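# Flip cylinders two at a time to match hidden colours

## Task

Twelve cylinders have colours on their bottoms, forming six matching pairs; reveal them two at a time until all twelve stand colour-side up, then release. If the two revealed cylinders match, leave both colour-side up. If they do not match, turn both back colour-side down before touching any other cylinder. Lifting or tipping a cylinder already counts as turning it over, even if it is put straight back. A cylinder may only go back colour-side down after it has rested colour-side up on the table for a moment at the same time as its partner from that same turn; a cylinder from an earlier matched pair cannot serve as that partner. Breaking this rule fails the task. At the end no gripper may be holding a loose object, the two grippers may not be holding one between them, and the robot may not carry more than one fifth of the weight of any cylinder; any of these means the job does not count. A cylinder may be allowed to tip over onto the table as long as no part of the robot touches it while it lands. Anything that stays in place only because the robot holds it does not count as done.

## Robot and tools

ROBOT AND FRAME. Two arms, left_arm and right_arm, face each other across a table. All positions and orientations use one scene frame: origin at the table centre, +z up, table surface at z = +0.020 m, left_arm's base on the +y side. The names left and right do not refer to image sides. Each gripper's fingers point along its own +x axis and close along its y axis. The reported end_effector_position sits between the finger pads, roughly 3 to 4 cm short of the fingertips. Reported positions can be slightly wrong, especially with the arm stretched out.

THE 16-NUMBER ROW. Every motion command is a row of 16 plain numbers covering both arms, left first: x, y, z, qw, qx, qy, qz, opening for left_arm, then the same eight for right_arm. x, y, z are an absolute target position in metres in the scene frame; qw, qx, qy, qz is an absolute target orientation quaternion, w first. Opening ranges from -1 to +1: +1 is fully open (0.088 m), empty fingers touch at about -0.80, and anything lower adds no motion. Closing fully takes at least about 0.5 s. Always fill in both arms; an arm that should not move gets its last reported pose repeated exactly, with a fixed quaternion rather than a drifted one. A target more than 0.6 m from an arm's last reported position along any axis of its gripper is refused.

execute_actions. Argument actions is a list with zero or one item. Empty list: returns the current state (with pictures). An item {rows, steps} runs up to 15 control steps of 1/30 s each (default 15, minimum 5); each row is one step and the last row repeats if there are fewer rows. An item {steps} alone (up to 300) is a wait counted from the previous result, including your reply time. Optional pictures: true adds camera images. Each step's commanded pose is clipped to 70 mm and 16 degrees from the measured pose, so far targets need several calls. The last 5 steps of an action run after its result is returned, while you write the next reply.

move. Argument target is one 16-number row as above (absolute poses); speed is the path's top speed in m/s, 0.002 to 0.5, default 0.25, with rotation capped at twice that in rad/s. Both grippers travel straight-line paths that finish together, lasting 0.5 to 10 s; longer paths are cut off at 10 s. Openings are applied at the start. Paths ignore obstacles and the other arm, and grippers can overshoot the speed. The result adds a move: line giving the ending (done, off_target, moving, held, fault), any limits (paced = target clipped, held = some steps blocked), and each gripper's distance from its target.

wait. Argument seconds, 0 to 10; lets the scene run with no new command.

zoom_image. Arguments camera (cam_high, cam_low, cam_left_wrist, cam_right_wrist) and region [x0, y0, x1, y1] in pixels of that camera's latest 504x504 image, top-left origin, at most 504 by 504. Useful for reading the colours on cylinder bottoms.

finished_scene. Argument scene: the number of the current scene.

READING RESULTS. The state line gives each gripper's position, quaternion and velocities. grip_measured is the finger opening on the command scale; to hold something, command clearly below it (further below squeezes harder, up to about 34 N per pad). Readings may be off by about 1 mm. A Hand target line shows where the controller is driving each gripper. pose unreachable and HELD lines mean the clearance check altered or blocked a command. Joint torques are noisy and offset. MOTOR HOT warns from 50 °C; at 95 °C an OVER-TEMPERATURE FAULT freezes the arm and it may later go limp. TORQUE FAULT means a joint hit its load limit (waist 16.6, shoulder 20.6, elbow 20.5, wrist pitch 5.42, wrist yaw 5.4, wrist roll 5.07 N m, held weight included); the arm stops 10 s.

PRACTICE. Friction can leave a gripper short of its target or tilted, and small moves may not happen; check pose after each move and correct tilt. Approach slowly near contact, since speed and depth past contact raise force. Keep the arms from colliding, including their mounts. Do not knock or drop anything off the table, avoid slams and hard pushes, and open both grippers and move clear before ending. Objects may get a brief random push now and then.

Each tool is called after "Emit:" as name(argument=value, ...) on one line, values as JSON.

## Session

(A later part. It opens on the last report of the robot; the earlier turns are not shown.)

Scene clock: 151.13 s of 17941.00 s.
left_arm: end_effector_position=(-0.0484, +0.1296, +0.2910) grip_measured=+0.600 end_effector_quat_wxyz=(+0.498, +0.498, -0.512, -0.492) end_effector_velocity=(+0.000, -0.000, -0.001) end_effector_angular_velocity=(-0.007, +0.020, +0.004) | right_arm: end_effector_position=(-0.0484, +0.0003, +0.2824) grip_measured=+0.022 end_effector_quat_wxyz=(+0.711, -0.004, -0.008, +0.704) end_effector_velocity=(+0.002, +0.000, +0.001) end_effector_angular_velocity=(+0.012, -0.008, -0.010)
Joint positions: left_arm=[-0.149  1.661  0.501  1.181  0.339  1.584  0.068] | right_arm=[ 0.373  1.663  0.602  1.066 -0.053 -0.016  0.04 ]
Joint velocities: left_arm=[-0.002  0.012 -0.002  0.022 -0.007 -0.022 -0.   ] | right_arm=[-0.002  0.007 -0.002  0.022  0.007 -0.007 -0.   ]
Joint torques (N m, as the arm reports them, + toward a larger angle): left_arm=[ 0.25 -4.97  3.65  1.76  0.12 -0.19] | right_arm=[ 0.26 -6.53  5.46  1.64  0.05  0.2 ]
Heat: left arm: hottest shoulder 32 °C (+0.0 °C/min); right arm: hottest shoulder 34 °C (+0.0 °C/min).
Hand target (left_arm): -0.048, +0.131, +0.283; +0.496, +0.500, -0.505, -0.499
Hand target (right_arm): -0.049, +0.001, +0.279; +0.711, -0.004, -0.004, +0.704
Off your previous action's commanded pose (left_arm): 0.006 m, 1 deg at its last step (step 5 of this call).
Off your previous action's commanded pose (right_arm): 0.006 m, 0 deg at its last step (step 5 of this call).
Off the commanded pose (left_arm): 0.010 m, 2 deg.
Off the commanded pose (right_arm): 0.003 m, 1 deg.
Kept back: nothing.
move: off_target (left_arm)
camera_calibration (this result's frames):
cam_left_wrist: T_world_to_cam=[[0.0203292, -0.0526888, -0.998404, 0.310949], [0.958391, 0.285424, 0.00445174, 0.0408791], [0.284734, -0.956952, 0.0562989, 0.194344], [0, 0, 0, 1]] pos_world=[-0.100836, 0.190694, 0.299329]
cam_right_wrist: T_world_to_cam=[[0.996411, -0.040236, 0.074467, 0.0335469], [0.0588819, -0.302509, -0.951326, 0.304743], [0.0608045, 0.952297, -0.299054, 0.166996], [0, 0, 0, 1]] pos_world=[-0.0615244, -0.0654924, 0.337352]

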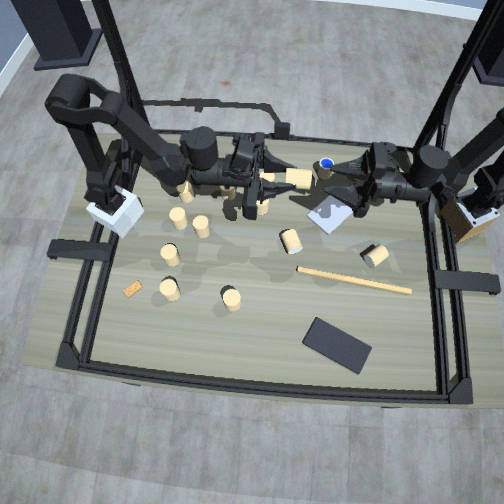

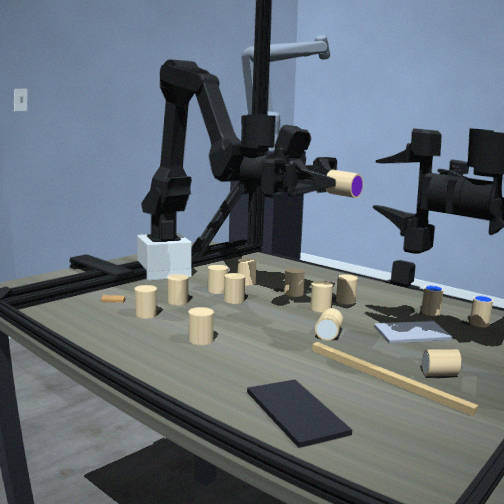

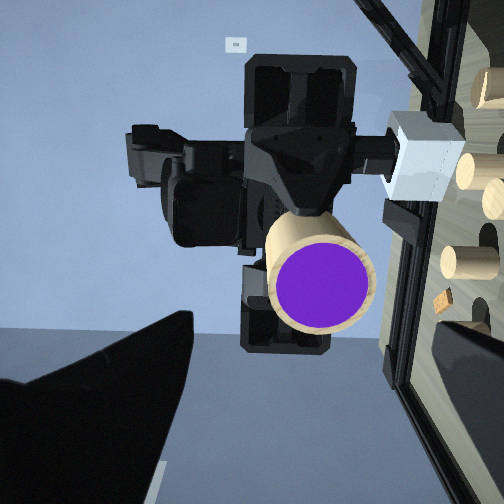

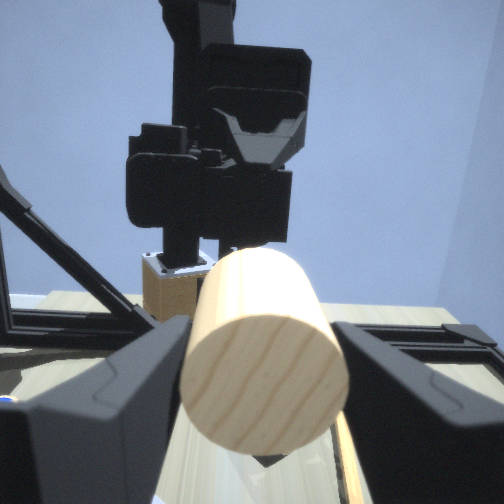

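Emit:
execute_actions(actions=[{"rows":[[-0.049,0.06,0.281,0.5,0.5,-0.5,-0.5,0.6,-0.05,0,0.28,0.707,0,0,0.707,-0.4]],"steps":15}])

Emit:
execute_actions(actions=[{"rows":[[-0.049,0.06,0.281,0.5,0.5,-0.5,-0.5,-0.4,-0.05,0,0.28,0.707,0,0,0.707,-0.4]],"steps":15}])

Emit:
execute_actions(actions=[{"rows":[[-0.049,0.06,0.281,0.5,0.5,-0.5,-0.5,-0.4,-0.05,0,0.28,0.707,0,0,0.707,0.5]],"steps":10}])

Emit:
execute_actions(actions=[{"rows":[[-0.049,0.12,0.281,0.5,0.5,-0.5,-0.5,-0.4,-0.05,-0.04,0.28,0.707,0,0,0.707,0.5]],"steps":10}])

Emit:
move(target=[-0.22,0.31,0.15,0,0.707,0,-0.707,-0.4,-0.125,-0.04,0.135,0.5,-0.5,0.5,0.5,0.5], speed=0.4)

Emit:
move(target=[-0.22,0.31,0.07,0,0.707,0,-0.707,-0.4,-0.125,-0.042,0.08,0.5,-0.5,0.5,0.5,0.5], speed=0.1)

Emit:
execute_actions(actions=[{"rows":[[-0.22,0.31,0.07,0,0.707,0,-0.707,0.6,-0.125,-0.042,0.08,0.5,-0.5,0.5,0.5,-0.4]],"steps":12}])

Emit:
execute_actions(actions=[{"rows":[[-0.22,0.31,0.15,0,0.707,0,-0.707,0.6,-0.125,-0.042,0.16,0.5,-0.5,0.5,0.5,-0.4]],"steps":12}])

Emit:
move(target=[-0.049,0.13,0.281,0.5,0.5,-0.5,-0.5,0.6,-0.05,0,0.28,0.707,0,0,0.707,-0.4], speed=0.4)

Scene clock: 152.30 s of 17941.00 s.
left_arm: end_effector_position=(-0.0502, +0.0693, +0.2839) grip_measured=+0.600 end_effector_quat_wxyz=(+0.500, +0.499, -0.503, -0.498) end_effector_velocity=(+0.019, -0.055, +0.012) end_effector_angular_velocity=(-0.031, -0.000, +0.054) | right_arm: end_effector_position=(-0.0493, +0.0004, +0.2825) grip_measured=+0.022 end_effector_quat_wxyz=(+0.708, +0.000, -0.005, +0.706) end_effector_velocity=(-0.002, -0.001, -0.002) end_effector_angular_velocity=(-0.007, -0.007, +0.019)
Joint positions: left_arm=[-0.218  1.855  0.728  1.134  0.264  1.574  0.068] | right_arm=[ 0.373  1.664  0.602  1.069 -0.059 -0.006  0.04 ]
Joint velocities: left_arm=[-0.012  0.144  0.242 -0.066 -0.066 -0.007 -0.   ] | right_arm=[-0.002 -0.002 -0.002 -0.007 -0.022 -0.007  0.   ]
Joint torques (N m, as the arm reports them, + toward a larger angle): left_arm=[-0.23 -6.93  5.6   1.48 -0.11 -0.09] | right_arm=[-0.02 -7.44  5.28  1.33 -0.1   0.2 ]
Heat: left arm: hottest shoulder 32 °C (+0.0 °C/min); right arm: hottest shoulder 34 °C (+0.0 °C/min).
Steps of this call (steps 1 to 25: nothing new was sent; steps 26 to 35: the first 10 steps of this action). Readings (end_effector_position):
26: left_arm (-0.0474, +0.1239, +0.2896) | right_arm (-0.0483, +0.0004, +0.2825)
27: left_arm (-0.0477, +0.1138, +0.2883) | right_arm (-0.0483, +0.0004, +0.2825)
29: left_arm (-0.0499, +0.0939, +0.2845) | right_arm (-0.0488, +0.0004, +0.2825)
33: left_arm (-0.0512, +0.0739, +0.2830) | right_arm (-0.0492, +0.0004, +0.2825)
35: the state above

Scene clock: 152.80 s of 17941.00 s.
left_arm: end_effector_position=(-0.0490, +0.0631, +0.2846) grip_measured=+0.022 end_effector_quat_wxyz=(+0.501, +0.499, -0.503, -0.497) end_effector_velocity=(-0.002, -0.000, -0.001) end_effector_angular_velocity=(+0.007, +0.009, -0.000) | right_arm: end_effector_position=(-0.0494, +0.0002, +0.2816) grip_measured=+0.022 end_effector_quat_wxyz=(+0.708, -0.000, -0.003, +0.706) end_effector_velocity=(-0.000, -0.001, -0.002) end_effector_angular_velocity=(-0.007, -0.007, +0.005)
Joint positions: left_arm=[-0.22   1.872  0.755  1.125  0.26   1.573  0.04 ] | right_arm=[ 0.373  1.664  0.601  1.067 -0.06  -0.005  0.04 ]
Joint velocities: left_arm=[-0.007 -0.002 -0.002 -0.007 -0.007 -0.007 -0.   ] | right_arm=[-0.002 -0.002 -0.002 -0.007 -0.007 -0.007 -0.   ]
Joint torques (N m, as the arm reports them, + toward a larger angle): left_arm=[-0.31 -6.62  5.79  1.43 -0.15 -0.07] | right_arm=[ 0.01 -7.45  5.41  1.47 -0.13  0.17]
Heat: left arm: hottest shoulder 32 °C (+0.0 °C/min); right arm: hottest shoulder 34 °C (+0.0 °C/min).
Off your previous action's commanded pose (left_arm): 0.006 m, 1 deg at its last step (step 5 of this call).
Off your previous action's commanded pose (right_arm): 0.003 m, 1 deg at its last step (step 5 of this call).
Steps of this call (steps 1 to 5: the last 5 steps of your previous action; steps 6 to 15: the first 10 steps of this action). Readings (end_effector_position):
6: left_arm (-0.0490, +0.0643, +0.2839) | right_arm (-0.0494, +0.0004, +0.2825)
7: left_arm (-0.0491, +0.0640, +0.2838) | right_arm (-0.0494, +0.0004, +0.2825)
9: left_arm (-0.0490, +0.0636, +0.2840) | right_arm (-0.0494, +0.0004, +0.2823)
13: left_arm (-0.0490, +0.0631, +0.2846) | right_arm (-0.0494, +0.0002, +0.2816)
15: the state above

Scene clock: 153.13 s of 17941.00 s.
left_arm: end_effector_position=(-0.0489, +0.0629, +0.2836) grip_measured=+0.022 end_effector_quat_wxyz=(+0.500, +0.500, -0.502, -0.498) end_effector_velocity=(+0.000, -0.002, -0.023) end_effector_angular_velocity=(+0.068, +0.026, +0.005) | right_arm: end_effector_position=(-0.0495, +0.0002, +0.2816) grip_measured=+0.189 end_effector_quat_wxyz=(+0.708, -0.000, -0.003, +0.706) end_effector_velocity=(-0.000, -0.000, -0.007) end_effector_angular_velocity=(-0.027, +0.009, +0.015)
Joint positions: left_arm=[-0.22   1.873  0.755  1.122  0.259  1.573  0.04 ] | right_arm=[ 0.373  1.664  0.601  1.067 -0.061 -0.005  0.048]
Joint velocities: left_arm=[-0.002  0.032 -0.002 -0.037 -0.007 -0.007 -0.   ] | right_arm=[-0.007  0.002 -0.002 -0.022 -0.022  0.007  0.161]
Joint torques (N m, as the arm reports them, + toward a larger angle): left_arm=[-0.35 -7.11  6.13  1.64 -0.1  -0.08] | right_arm=[ 0.02 -7.41  5.42  1.46 -0.11  0.16]
Heat: left arm: hottest shoulder 32 °C (+0.0 °C/min); right arm: hottest shoulder 34 °C (+0.0 °C/min).
Off your previous action's commanded pose (left_arm): 0.005 m, 1 deg at its last step (step 5 of this call).
Off your previous action's commanded pose (right_arm): 0.002 m, 0 deg at its last step (step 5 of this call).
Steps of this call (steps 1 to 5: the last 5 steps of your previous action; steps 6 to 10: the first 5 steps of this action). Readings (end_effector_position):
6: left_arm (-0.0490, +0.0631, +0.2846) | right_arm (-0.0494, +0.0002, +0.2816)
7: left_arm (-0.0490, +0.0631, +0.2846) | right_arm (-0.0494, +0.0002, +0.2816)
9: left_arm (-0.0489, +0.0630, +0.2845) | right_arm (-0.0495, +0.0002, +0.2816)
10: the state above

Scene clock: 153.47 s of 17941.00 s.
left_arm: end_effector_position=(-0.0485, +0.0984, +0.2775) grip_measured=+0.021 end_effector_quat_wxyz=(+0.498, +0.502, -0.498, -0.502) end_effector_velocity=(+0.016, +0.163, -0.033) end_effector_angular_velocity=(+0.100, +0.024, +0.059) | right_arm: end_effector_position=(-0.0506, -0.0259, +0.2786) grip_measured=+0.487 end_effector_quat_wxyz=(+0.707, -0.003, -0.000, +0.707) end_effector_velocity=(+0.001, -0.104, +0.005) end_effector_angular_velocity=(+0.007, -0.008, -0.005)
Joint positions: left_arm=[-0.188  1.785  0.608  1.169  0.29   1.573  0.04 ] | right_arm=[ 0.369  1.576  0.498  1.075 -0.067 -0.005  0.063]
Joint velocities: left_arm=[ 0.183 -0.418 -0.647  0.125  0.125  0.007 -0.   ] | right_arm=[-0.027 -0.403 -0.388 -0.007 -0.022 -0.007  0.005]
Joint torques (N m, as the arm reports them, + toward a larger angle): left_arm=[ 0.11 -8.92  4.4   1.95  0.13 -0.12] | right_arm=[-0.32 -7.74  4.85  1.56 -0.12  0.17]
Heat: left arm: hottest shoulder 32 °C (+0.0 °C/min); right arm: hottest shoulder 34 °C (+0.0 °C/min).
Off your previous action's commanded pose (left_arm): 0.003 m, 0 deg at its last step (step 5 of this call).
Off your previous action's commanded pose (right_arm): 0.002 m, 0 deg at its last step (step 5 of this call).
Steps of this call (steps 1 to 5: the last 5 steps of your previous action; steps 6 to 10: the first 5 steps of this action). Readings (end_effector_position):
6: left_arm (-0.0493, +0.0675, +0.2826) | right_arm (-0.0498, -0.0038, +0.2812)
7: left_arm (-0.0498, +0.0759, +0.2817) | right_arm (-0.0501, -0.0103, +0.2800)
9: left_arm (-0.0492, +0.0925, +0.2788) | right_arm (-0.0506, -0.0221, +0.2784)
10: the state above

Scene clock: 156.47 s of 17941.00 s.
left_arm: end_effector_position=(-0.2192, +0.3106, +0.1483) grip_measured=+0.018 end_effector_quat_wxyz=(+0.003, +0.704, +0.002, -0.710) end_effector_velocity=(+0.000, +0.008, -0.001) end_effector_angular_velocity=(+0.041, -0.008, -0.000) | right_arm: end_effector_position=(-0.1230, -0.0417, +0.1393) grip_measured=+0.500 end_effector_quat_wxyz=(+0.499, -0.499, +0.494, +0.507) end_effector_velocity=(-0.000, +0.000, +0.001) end_effector_angular_velocity=(-0.023, +0.004, +0.005)
Joint positions: left_arm=[-0.849  1.548  0.803 -0.821  0.008  1.193  0.04 ] | right_arm=[ 0.576  2.093  1.554 -1.018 -0.     0.126  0.064]
Joint velocities: left_arm=[-0.007  0.007  0.002 -0.037  0.007 -0.007 -0.   ] | right_arm=[-0.002  0.017  0.032 -0.037 -0.007 -0.007 -0.   ]
Joint torques (N m, as the arm reports them, + toward a larger angle): left_arm=[ 0.19 -4.55  6.14  0.23  0.18 -0.11] | right_arm=[ 0.26 -9.37  6.9  -0.09 -0.13  0.18]
Heat: left arm: hottest shoulder 32 °C (+0.0 °C/min); right arm: hottest shoulder 34 °C (+0.0 °C/min).
Hand target (left_arm): -0.221, +0.309, +0.149; +0.002, +0.703, +0.004, -0.711
Hand target (right_arm): -0.125, -0.041, +0.136; +0.497, -0.502, +0.498, +0.504
Off your previous action's commanded pose (left_arm): 0.008 m, 0 deg at its last step (step 5 of this call).
Off your previous action's commanded pose (right_arm): 0.006 m, 0 deg at its last step (step 5 of this call).
Off the commanded pose (left_arm): 0.002 m, 1 deg.
Off the commanded pose (right_arm): 0.005 m, 1 deg.
Kept back: nothing.
move: done
camera_calibration (this result's frames):
cam_left_wrist: T_world_to_cam=[[-0.00801901, 0.999362, -0.0347962, -0.294406], [0.958279, 0.0176227, 0.285289, 0.195063], [0.28572, -0.0310567, -0.95781, 0.287241], [0, 0, 0, 1]] pos_world=[-0.271356, 0.299701, 0.209229]
cam_right_wrist: T_world_to_cam=[[0.997037, 0.0713567, 0.0287166, 0.127946], [0.0598016, -0.953919, 0.294046, -0.0402998], [0.0483754, -0.291458, -0.95536, 0.206756], [0, 0, 0, 1]] pos_world=[-0.135158, 0.012688, 0.205702]

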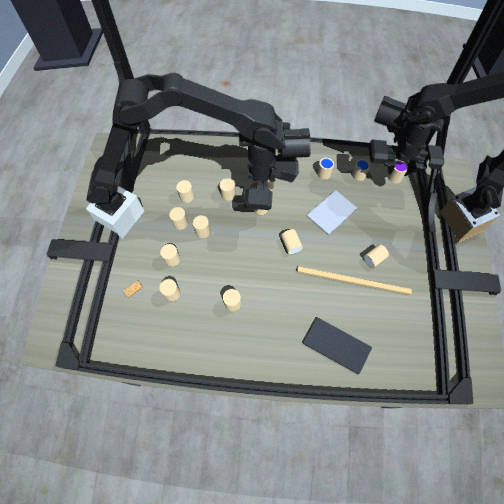

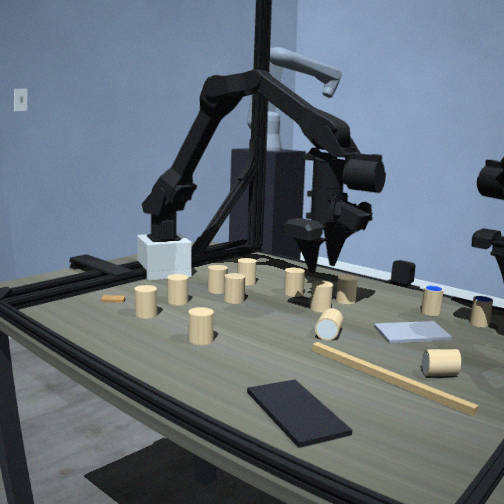

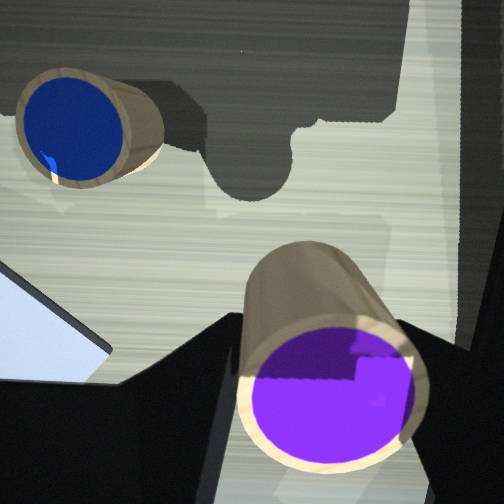

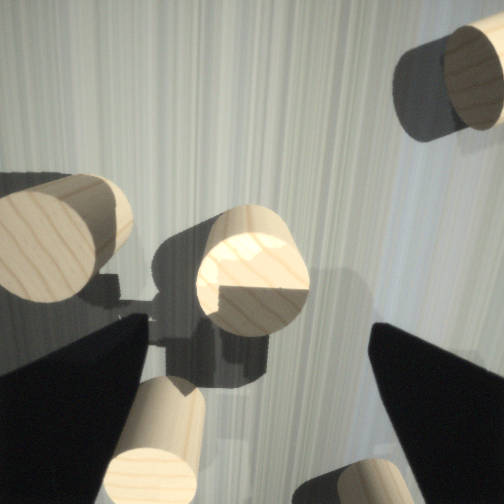

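Scene clock: 157.63 s of 17941.00 s.
left_arm: end_effector_position=(-0.2211, +0.3065, +0.0754) grip_measured=+0.017 end_effector_quat_wxyz=(+0.006, +0.704, -0.003, -0.710) end_effector_velocity=(-0.003, +0.001, -0.001) end_effector_angular_velocity=(+0.000, +0.008, -0.000) | right_arm: end_effector_position=(-0.1243, -0.0387, +0.0878) grip_measured=+0.500 end_effector_quat_wxyz=(+0.503, -0.495, +0.495, +0.506) end_effector_velocity=(-0.002, -0.002, +0.000) end_effector_angular_velocity=(-0.010, +0.021, +0.005)
Joint positions: left_arm=[-0.854  1.766  0.673 -0.464  0.003  1.193  0.04 ] | right_arm=[ 0.578  2.174  1.463 -0.84  -0.     0.139  0.064]
Joint velocities: left_arm=[-0.007  0.002 -0.002  0.007  0.007 -0.007  0.   ] | right_arm=[-0.002 -0.002 -0.002 -0.007 -0.022 -0.007 -0.   ]
Joint torques (N m, as the arm reports them, + toward a larger angle): left_arm=[ 0.   -4.    2.92  1.07 -0.11  0.05] | right_arm=[ 0.28 -9.68  4.21  0.3  -0.04  0.17]
Heat: left arm: hottest shoulder 32 °C (+0.0 °C/min); right arm: hottest shoulder 34 °C (+0.0 °C/min).
Hand target (left_arm): -0.220, +0.310, +0.070; -0.000, +0.707, +0.000, -0.707
Hand target (right_arm): -0.125, -0.043, +0.080; +0.500, -0.500, +0.500, +0.500
Off the commanded pose (left_arm): 0.007 m, 1 deg.
Off the commanded pose (right_arm): 0.009 m, 1 deg.
Kept back: nothing.
move: off_target (right_arm)
camera_calibration (this result's frames):
cam_left_wrist: T_world_to_cam=[[-0.00383773, 0.998964, -0.0453407, -0.291077], [0.958123, 0.0166559, 0.285872, 0.217974], [0.286331, -0.0423449, -0.957195, 0.221404], [0, 0, 0, 1]] pos_world=[-0.273358, 0.29652, 0.136416]
cam_right_wrist: T_world_to_cam=[[0.997772, 0.0605342, 0.0280454, 0.130279], [0.0499132, -0.956254, 0.288248, -0.0230459], [0.0442674, -0.286206, -0.957145, 0.158389], [0, 0, 0, 1]] pos_world=[-0.13585, 0.0154076, 0.15459]

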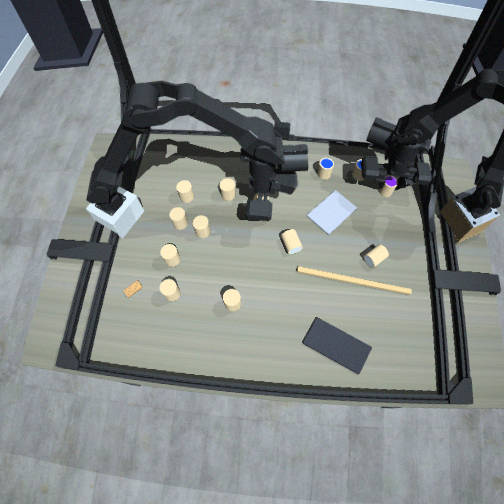

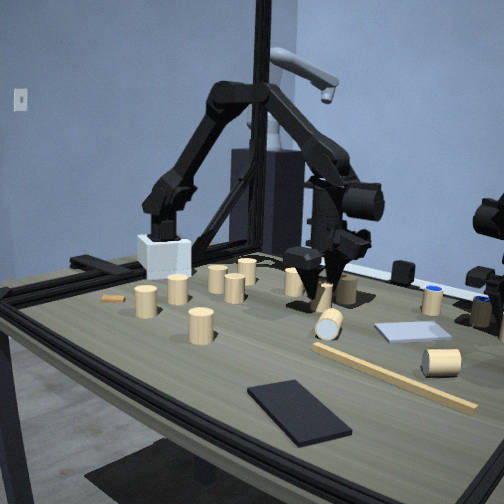

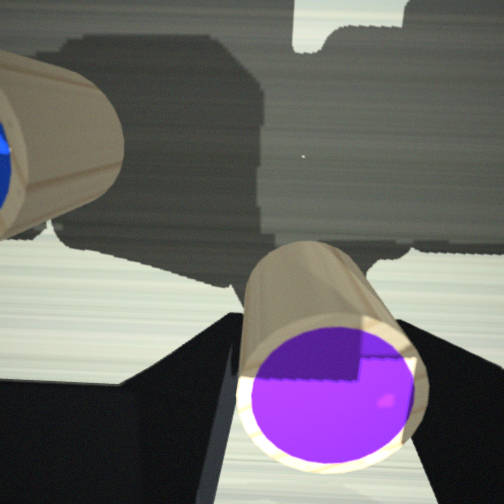

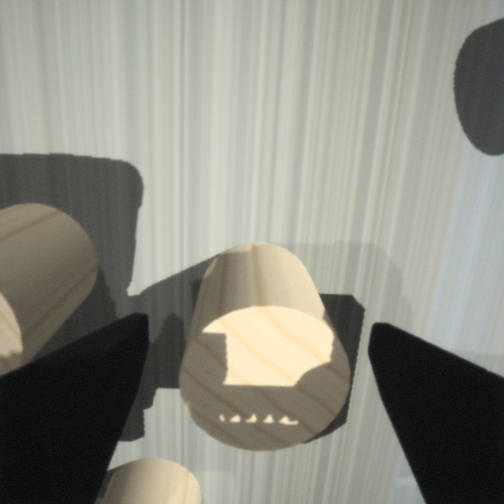

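Scene clock: 157.87 s of 17941.00 s.
left_arm: end_effector_position=(-0.2216, +0.3053, +0.0739) grip_measured=+0.423 end_effector_quat_wxyz=(+0.007, +0.704, -0.004, -0.711) end_effector_velocity=(+0.006, +0.004, -0.005) end_effector_angular_velocity=(+0.021, -0.032, -0.004) | right_arm: end_effector_position=(-0.1242, -0.0387, +0.0873) grip_measured=+0.022 end_effector_quat_wxyz=(+0.504, -0.495, +0.495, +0.506) end_effector_velocity=(+0.003, -0.003, -0.003) end_effector_angular_velocity=(-0.016, -0.010, +0.005)
Joint positions: left_arm=[-0.854  1.772  0.672 -0.452  0.003  1.193  0.06 ] | right_arm=[ 0.578  2.175  1.463 -0.84   0.001  0.14   0.04 ]
Joint velocities: left_arm=[ 0.002  0.022 -0.002 -0.007 -0.022  0.007  0.173] | right_arm=[-0.002  0.007 -0.002 -0.007  0.007 -0.007 -0.   ]
Joint torques (N m, as the arm reports them, + toward a larger angle): left_arm=[-0.39 -4.93  2.8   0.39 -0.02  0.05] | right_arm=[ 0.27 -9.74  4.57  0.28 -0.07  0.17]
Heat: left arm: hottest shoulder 32 °C (+0.0 °C/min); right arm: hottest shoulder 34 °C (+0.0 °C/min).
Steps of this call (steps 1 to 7: the first 7 steps of this action). Readings (end_effector_position):
1: left_arm (-0.2211, +0.3065, +0.0754) | right_arm (-0.1244, -0.0387, +0.0878)
2: left_arm (-0.2211, +0.3065, +0.0754) | right_arm (-0.1243, -0.0387, +0.0877)
4: left_arm (-0.2217, +0.3049, +0.0750) | right_arm (-0.1243, -0.0388, +0.0874)
7: the state above

Scene clock: 158.27 s of 17941.00 s.
left_arm: end_effector_position=(-0.2203, +0.3082, +0.1310) grip_measured=+0.595 end_effector_quat_wxyz=(+0.004, +0.705, -0.001, -0.709) end_effector_velocity=(-0.009, -0.025, +0.174) end_effector_angular_velocity=(-0.100, +0.032, +0.005) | right_arm: end_effector_position=(-0.1238, -0.0416, +0.1427) grip_measured=+0.022 end_effector_quat_wxyz=(+0.500, -0.501, +0.499, +0.501) end_effector_velocity=(-0.006, +0.044, +0.218) end_effector_angular_velocity=(+0.272, +0.046, -0.010)
Joint positions: left_arm=[-0.854  1.595  0.77  -0.738  0.002  1.193  0.068] | right_arm=[ 0.578  2.101  1.581 -1.05   0.001  0.14   0.04 ]
Joint velocities: left_arm=[-0.002 -0.418  0.398 -0.711 -0.007 -0.007  0.002] | right_arm=[-0.002 -0.295  0.442 -0.462 -0.007  0.007 -0.   ]
Joint torques (N m, as the arm reports them, + toward a larger angle): left_arm=[-0.04 -5.76  4.62  0.03 -0.01  0.05] | right_arm=[  0.27 -10.87   5.5   -0.28  -0.07   0.16]
Heat: left arm: hottest shoulder 32 °C (+0.0 °C/min); right arm: hottest shoulder 34 °C (+0.0 °C/min).
Off your previous action's commanded pose (left_arm): 0.006 m, 1 deg at its last step (step 5 of this call).
Off your previous action's commanded pose (right_arm): 0.008 m, 1 deg at its last step (step 5 of this call).
Steps of this call (steps 1 to 5: the last 5 steps of your previous action; steps 6 to 12: the first 7 steps of this action). Readings (end_effector_position):
6: left_arm (-0.2202, +0.3086, +0.0795) | right_arm (-0.1239, -0.0409, +0.0927)
7: left_arm (-0.2177, +0.3148, +0.0879) | right_arm (-0.1231, -0.0464, +0.0989)
9: left_arm (-0.2176, +0.3150, +0.1074) | right_arm (-0.1228, -0.0487, +0.1160)
12: the state above

Scene clock: 161.40 s of 17941.00 s.
left_arm: end_effector_position=(-0.0493, +0.1336, +0.2827) grip_measured=+0.600 end_effector_quat_wxyz=(+0.494, +0.501, -0.506, -0.499) end_effector_velocity=(+0.000, -0.000, -0.001) end_effector_angular_velocity=(-0.007, +0.020, +0.005) | right_arm: end_effector_position=(-0.0512, +0.0017, +0.2852) grip_measured=+0.023 end_effector_quat_wxyz=(+0.711, +0.003, -0.005, +0.703) end_effector_velocity=(+0.002, -0.001, +0.001) end_effector_angular_velocity=(+0.012, -0.023, -0.000)
Joint positions: left_arm=[-0.147  1.665  0.479  1.186  0.341  1.585  0.068] | right_arm=[ 0.383  1.662  0.609  1.063 -0.043 -0.003  0.04 ]
Joint velocities: left_arm=[-0.002  0.012 -0.002  0.022 -0.007 -0.022  0.   ] | right_arm=[-0.007  0.002 -0.007  0.022 -0.007 -0.022 -0.   ]
Joint torques (N m, as the arm reports them, + toward a larger angle): left_arm=[ 0.13 -4.97  5.89  1.82  0.12 -0.14] | right_arm=[-0.31 -6.66  4.58  1.66 -0.13 -0.04]
Heat: left arm: hottest shoulder 32 °C (+0.0 °C/min); right arm: hottest shoulder 35 °C (+2.0 °C/min).
Hand target (left_arm): -0.048, +0.131, +0.283; +0.496, +0.500, -0.506, -0.499
Hand target (right_arm): -0.050, +0.001, +0.279; +0.711, -0.002, -0.001, +0.703
Off your previous action's commanded pose (left_arm): 0.007 m, 1 deg at its last step (step 5 of this call).
Off your previous action's commanded pose (right_arm): 0.004 m, 0 deg at its last step (step 5 of this call).
Off the commanded pose (left_arm): 0.004 m, 1 deg.
Off the commanded pose (right_arm): 0.006 m, 1 deg.
Kept back: nothing.
move: done
camera_calibration (this result's frames):
cam_left_wrist: T_world_to_cam=[[0.0144094, -0.0332334, -0.999344, 0.300252], [0.958415, 0.285346, 0.00432999, 0.0407352], [0.285015, -0.957848, 0.035963, 0.204812], [0, 0, 0, 1]] pos_world=[-0.101742, 0.194533, 0.292513]
cam_right_wrist: T_world_to_cam=[[0.997266, -0.0409079, 0.0615455, 0.0399135], [0.046679, -0.296951, -0.953751, 0.308043], [0.057292, 0.954016, -0.29423, 0.165141], [0, 0, 0, 1]] pos_world=[-0.0636448, -0.0644406, 0.33993]

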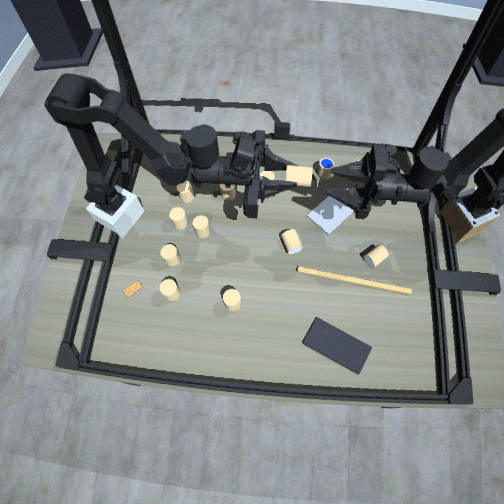

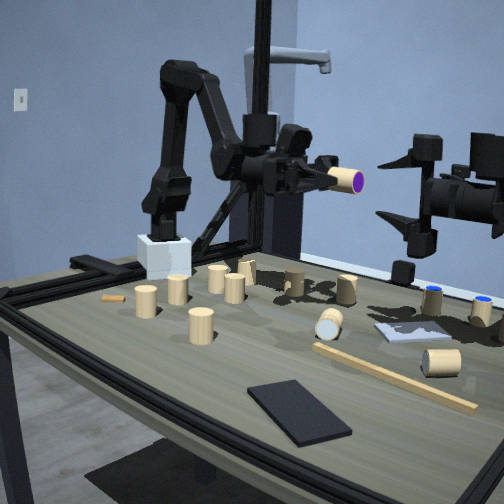

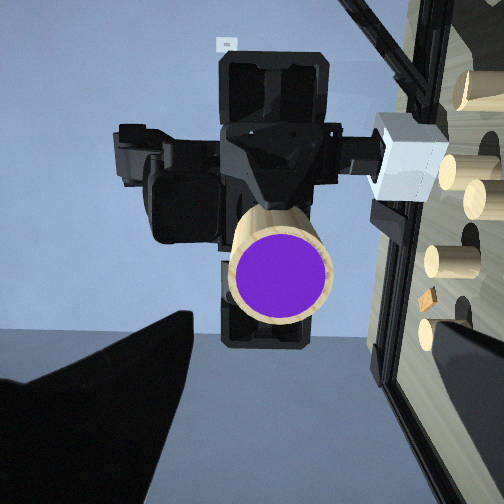

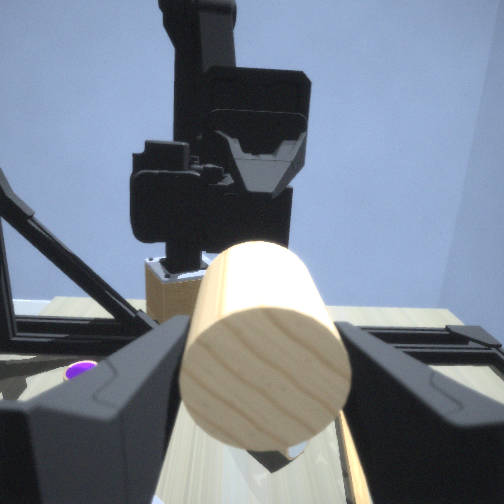

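Emit:
execute_actions(actions=[{"rows":[[-0.049,0.06,0.282,0.5,0.5,-0.5,-0.5,0.6,-0.05,0,0.28,0.707,0,0,0.707,-0.4]],"steps":15}])

Emit:
execute_actions(actions=[{"rows":[[-0.049,0.06,0.282,0.5,0.5,-0.5,-0.5,-0.4,-0.05,0,0.28,0.707,0,0,0.707,-0.4]],"steps":15}])

Emit:
execute_actions(actions=[{"rows":[[-0.049,0.06,0.282,0.5,0.5,-0.5,-0.5,-0.4,-0.05,0,0.28,0.707,0,0,0.707,0.5]],"steps":10}])

Emit:
execute_actions(actions=[{"rows":[[-0.049,0.12,0.281,0.5,0.5,-0.5,-0.5,-0.4,-0.05,-0.04,0.28,0.707,0,0,0.707,0.5]],"steps":10}])

Emit:
move(target=[0.23,0.33,0.15,0,0.707,0,-0.707,-0.4,0.049,-0.255,0.135,0.5,-0.5,0.5,0.5,0.5], speed=0.4)

Scene clock: 162.23 s of 17941.00 s.
left_arm: end_effector_position=(-0.0503, +0.0694, +0.2855) grip_measured=+0.600 end_effector_quat_wxyz=(+0.500, +0.499, -0.504, -0.497) end_effector_velocity=(+0.016, -0.053, -0.012) end_effector_angular_velocity=(+0.040, +0.019, +0.049) | right_arm: end_effector_position=(-0.0507, +0.0013, +0.2845) grip_measured=+0.023 end_effector_quat_wxyz=(+0.707, +0.002, -0.005, +0.707) end_effector_velocity=(-0.002, -0.000, -0.004) end_effector_angular_velocity=(-0.012, -0.021, +0.019)
Joint positions: left_arm=[-0.218  1.85   0.729  1.13   0.265  1.574  0.068] | right_arm=[ 0.376  1.663  0.608  1.066 -0.059 -0.003  0.04 ]
Joint velocities: left_arm=[-0.017  0.168  0.222 -0.095 -0.066 -0.007  0.   ] | right_arm=[-0.002  0.002 -0.002 -0.007 -0.022 -0.022 -0.   ]
Joint torques (N m, as the arm reports them, + toward a larger angle): left_arm=[-0.04 -7.    5.71  1.57 -0.06 -0.17] | right_arm=[-0.37 -7.25  4.64  1.52 -0.12  0.1 ]
Heat: left arm: hottest shoulder 32 °C (+0.0 °C/min); right arm: hottest shoulder 35 °C (+2.0 °C/min).
Steps of this call (steps 1 to 15: nothing new was sent; steps 16 to 25: the first 10 steps of this action). Readings (end_effector_position):
16: left_arm (-0.0482, +0.1275, +0.2827) | right_arm (-0.0513, +0.0017, +0.2851)
17: left_arm (-0.0484, +0.1166, +0.2828) | right_arm (-0.0514, +0.0016, +0.2850)
19: left_arm (-0.0500, +0.0952, +0.2839) | right_arm (-0.0510, +0.0014, +0.2847)
23: left_arm (-0.0512, +0.0740, +0.2858) | right_arm (-0.0507, +0.0013, +0.2845)
25: the state above

Scene clock: 162.73 s of 17941.00 s.
left_arm: end_effector_position=(-0.0487, +0.0627, +0.2871) grip_measured=+0.020 end_effector_quat_wxyz=(+0.502, +0.498, -0.504, -0.496) end_effector_velocity=(-0.003, +0.001, -0.006) end_effector_angular_velocity=(+0.026, +0.014, -0.000) | right_arm: end_effector_position=(-0.0507, +0.0002, +0.2819) grip_measured=+0.023 end_effector_quat_wxyz=(+0.707, +0.000, -0.002, +0.707) end_effector_velocity=(-0.000, -0.001, +0.000) end_effector_angular_velocity=(-0.002, -0.007, +0.005)
Joint positions: left_arm=[-0.22   1.867  0.759  1.121  0.26   1.573  0.04 ] | right_arm=[ 0.376  1.663  0.601  1.065 -0.061 -0.002  0.04 ]
Joint velocities: left_arm=[-0.007 -0.002 -0.007 -0.022 -0.007 -0.007  0.   ] | right_arm=[-0.002 -0.007 -0.002 -0.007 -0.007 -0.007 -0.   ]
Joint torques (N m, as the arm reports them, + toward a larger angle): left_arm=[-0.31 -6.95  5.91  1.44 -0.14 -0.13] | right_arm=[-0.24 -7.35  5.35  1.54 -0.13  0.09]
Heat: left arm: hottest shoulder 32 °C (+0.0 °C/min); right arm: hottest shoulder 35 °C (+2.0 °C/min).
Off your previous action's commanded pose (left_arm): 0.006 m, 0 deg at its last step (step 5 of this call).
Off your previous action's commanded pose (right_arm): 0.005 m, 1 deg at its last step (step 5 of this call).
Steps of this call (steps 1 to 5: the last 5 steps of your previous action; steps 6 to 15: the first 10 steps of this action). Readings (end_effector_position):
6: left_arm (-0.0490, +0.0645, +0.2845) | right_arm (-0.0507, +0.0013, +0.2844)
7: left_arm (-0.0491, +0.0641, +0.2846) | right_arm (-0.0507, +0.0013, +0.2844)
9: left_arm (-0.0489, +0.0636, +0.2856) | right_arm (-0.0507, +0.0010, +0.2834)
13: left_arm (-0.0487, +0.0627, +0.2871) | right_arm (-0.0507, +0.0002, +0.2819)
15: the state above

Scene clock: 163.07 s of 17941.00 s.
left_arm: end_effector_position=(-0.0488, +0.0625, +0.2856) grip_measured=+0.020 end_effector_quat_wxyz=(+0.501, +0.499, -0.503, -0.497) end_effector_velocity=(+0.001, -0.003, -0.033) end_effector_angular_velocity=(+0.097, +0.033, +0.015) | right_arm: end_effector_position=(-0.0507, +0.0002, +0.2821) grip_measured=+0.192 end_effector_quat_wxyz=(+0.707, +0.001, -0.003, +0.707) end_effector_velocity=(-0.007, -0.001, +0.005) end_effector_angular_velocity=(+0.022, -0.009, +0.039)
Joint positions: left_arm=[-0.22   1.869  0.759  1.117  0.26   1.573  0.04 ] | right_arm=[ 0.376  1.663  0.601  1.066 -0.061 -0.002  0.048]
Joint velocities: left_arm=[-0.007  0.046 -0.002 -0.051 -0.022 -0.007 -0.   ] | right_arm=[ 0.002 -0.002 -0.002  0.022 -0.037 -0.007  0.162]
Joint torques (N m, as the arm reports them, + toward a larger angle): left_arm=[-0.16 -7.36  5.43  1.57 -0.12 -0.14] | right_arm=[-0.27 -7.32  5.43  1.45 -0.11  0.08]
Heat: left arm: hottest shoulder 32 °C (+0.0 °C/min); right arm: hottest shoulder 35 °C (+2.0 °C/min).
Off your previous action's commanded pose (left_arm): 0.006 m, 1 deg at its last step (step 5 of this call).
Off your previous action's commanded pose (right_arm): 0.002 m, 0 deg at its last step (step 5 of this call).
Steps of this call (steps 1 to 5: the last 5 steps of your previous action; steps 6 to 10: the first 5 steps of this action). Readings (end_effector_position):
6: left_arm (-0.0487, +0.0627, +0.2871) | right_arm (-0.0507, +0.0002, +0.2819)
7: left_arm (-0.0487, +0.0627, +0.2871) | right_arm (-0.0507, +0.0002, +0.2819)
9: left_arm (-0.0488, +0.0626, +0.2865) | right_arm (-0.0507, +0.0002, +0.2820)
10: the state above

Scene clock: 163.40 s of 17941.00 s.
left_arm: end_effector_position=(-0.0486, +0.0984, +0.2776) grip_measured=+0.020 end_effector_quat_wxyz=(+0.498, +0.502, -0.498, -0.502) end_effector_velocity=(+0.015, +0.167, -0.045) end_effector_angular_velocity=(+0.138, +0.050, +0.059) | right_arm: end_effector_position=(-0.0506, -0.0259, +0.2786) grip_measured=+0.487 end_effector_quat_wxyz=(+0.707, -0.002, +0.001, +0.707) end_effector_velocity=(-0.002, -0.104, +0.001) end_effector_angular_velocity=(-0.002, -0.007, +0.020)
Joint positions: left_arm=[-0.189  1.785  0.609  1.167  0.29   1.573  0.04 ] | right_arm=[ 0.369  1.576  0.498  1.075 -0.067 -0.002  0.063]
Joint velocities: left_arm=[ 0.183 -0.413 -0.667  0.11   0.125 -0.007 -0.   ] | right_arm=[-0.032 -0.398 -0.393 -0.007 -0.051 -0.007  0.006]
Joint torques (N m, as the arm reports them, + toward a larger angle): left_arm=[ 0.09 -9.24  4.5   1.93  0.1  -0.11] | right_arm=[-0.3  -7.86  4.94  1.57 -0.13  0.08]
Heat: left arm: hottest shoulder 32 °C (+0.0 °C/min); right arm: hottest shoulder 35 °C (+2.0 °C/min).
Off your previous action's commanded pose (left_arm): 0.003 m, 0 deg at its last step (step 5 of this call).
Off your previous action's commanded pose (right_arm): 0.002 m, 0 deg at its last step (step 5 of this call).
Steps of this call (steps 1 to 5: the last 5 steps of your previous action; steps 6 to 10: the first 5 steps of this action). Readings (end_effector_position):
6: left_arm (-0.0492, +0.0671, +0.2839) | right_arm (-0.0508, -0.0037, +0.2819)
7: left_arm (-0.0496, +0.0756, +0.2828) | right_arm (-0.0508, -0.0101, +0.2805)
9: left_arm (-0.0491, +0.0923, +0.2793) | right_arm (-0.0507, -0.0221, +0.2787)
10: the state above

Scene clock: 166.47 s of 17941.00 s.
left_arm: end_effector_position=(+0.2306, +0.3285, +0.1514) grip_measured=+0.017 end_effector_quat_wxyz=(+0.007, +0.710, +0.000, -0.704) end_effector_velocity=(+0.002, +0.004, -0.001) end_effector_angular_velocity=(+0.027, +0.005, +0.025) | right_arm: end_effector_position=(+0.0463, -0.2566, +0.1364) grip_measured=+0.500 end_effector_quat_wxyz=(+0.497, -0.498, +0.500, +0.506) end_effector_velocity=(-0.001, -0.002, -0.001) end_effector_angular_velocity=(-0.006, +0.013, +0.015)
Joint positions: left_arm=[ 0.587  2.18   1.653 -1.032  0.005  2.627  0.04 ] | right_arm=[-0.145  1.434  0.743 -0.882 -0.012 -0.589  0.064]
Joint velocities: left_arm=[ 0.002  0.017  0.022 -0.022 -0.022 -0.022  0.   ] | right_arm=[-0.007  0.002 -0.002 -0.007 -0.007 -0.022 -0.   ]
Joint torques (N m, as the arm reports them, + toward a larger angle): left_arm=[ 0.16 -9.44  6.28  0.09 -0.06  0.13] | right_arm=[-0.22 -4.26  6.58 -0.08 -0.02 -0.21]
Heat: left arm: hottest shoulder 32 °C (+0.0 °C/min); right arm: hottest shoulder 34 °C (+1.0 °C/min).
Hand target (left_arm): +0.233, +0.329, +0.148; +0.004, +0.708, +0.002, -0.706
Hand target (right_arm): +0.048, -0.256, +0.137; +0.495, -0.500, +0.500, +0.505
Off your previous action's commanded pose (left_arm): 0.008 m, 0 deg at its last step (step 5 of this call).
Off your previous action's commanded pose (right_arm): 0.006 m, 0 deg at its last step (step 5 of this call).
Off the commanded pose (left_arm): 0.002 m, 1 deg.
Off the commanded pose (right_arm): 0.003 m, 1 deg.
Kept back: nothing.
move: done
camera_calibration (this result's frames):
cam_left_wrist: T_world_to_cam=[[-0.00968583, 0.999011, -0.0433995, -0.306845], [0.953285, 0.0223294, 0.301247, -0.240001], [0.301918, -0.0384543, -0.952558, 0.160168], [0, 0, 0, 1]] pos_world=[0.17746, 0.31806, 0.211552]
cam_right_wrist: T_world_to_cam=[[0.997646, 0.0658995, 0.0189612, -0.0255485], [0.0571515, -0.951861, 0.301155, -0.25482], [0.0378944, -0.299362, -0.953387, 0.131385], [0, 0, 0, 1]] pos_world=[0.0350729, -0.201538, 0.202486]

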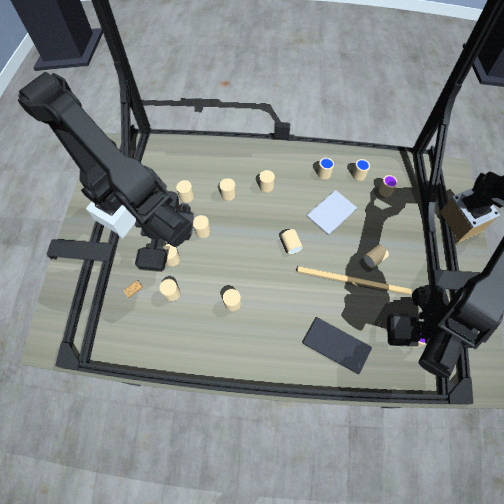

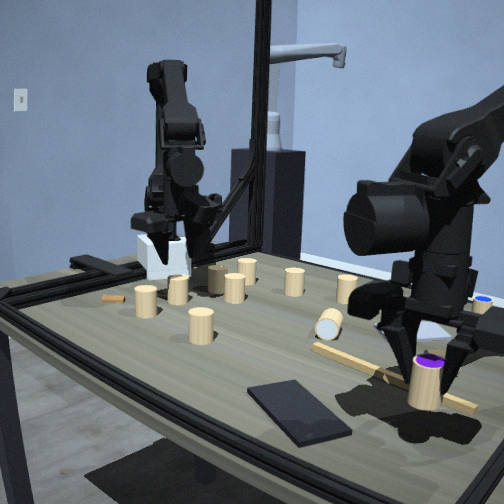

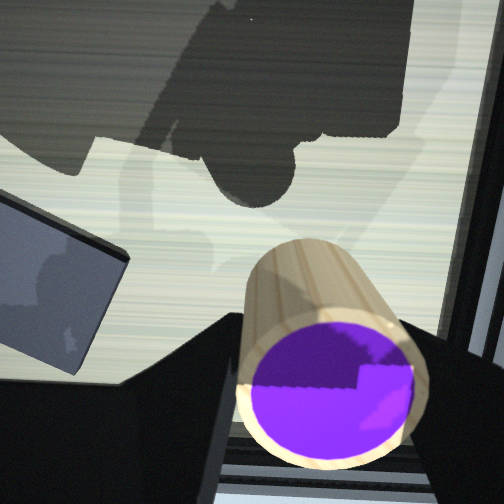

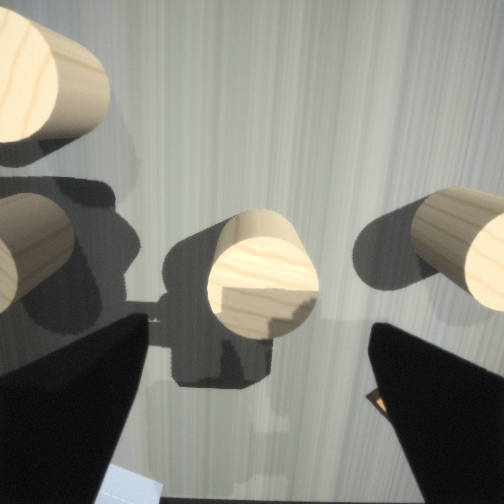

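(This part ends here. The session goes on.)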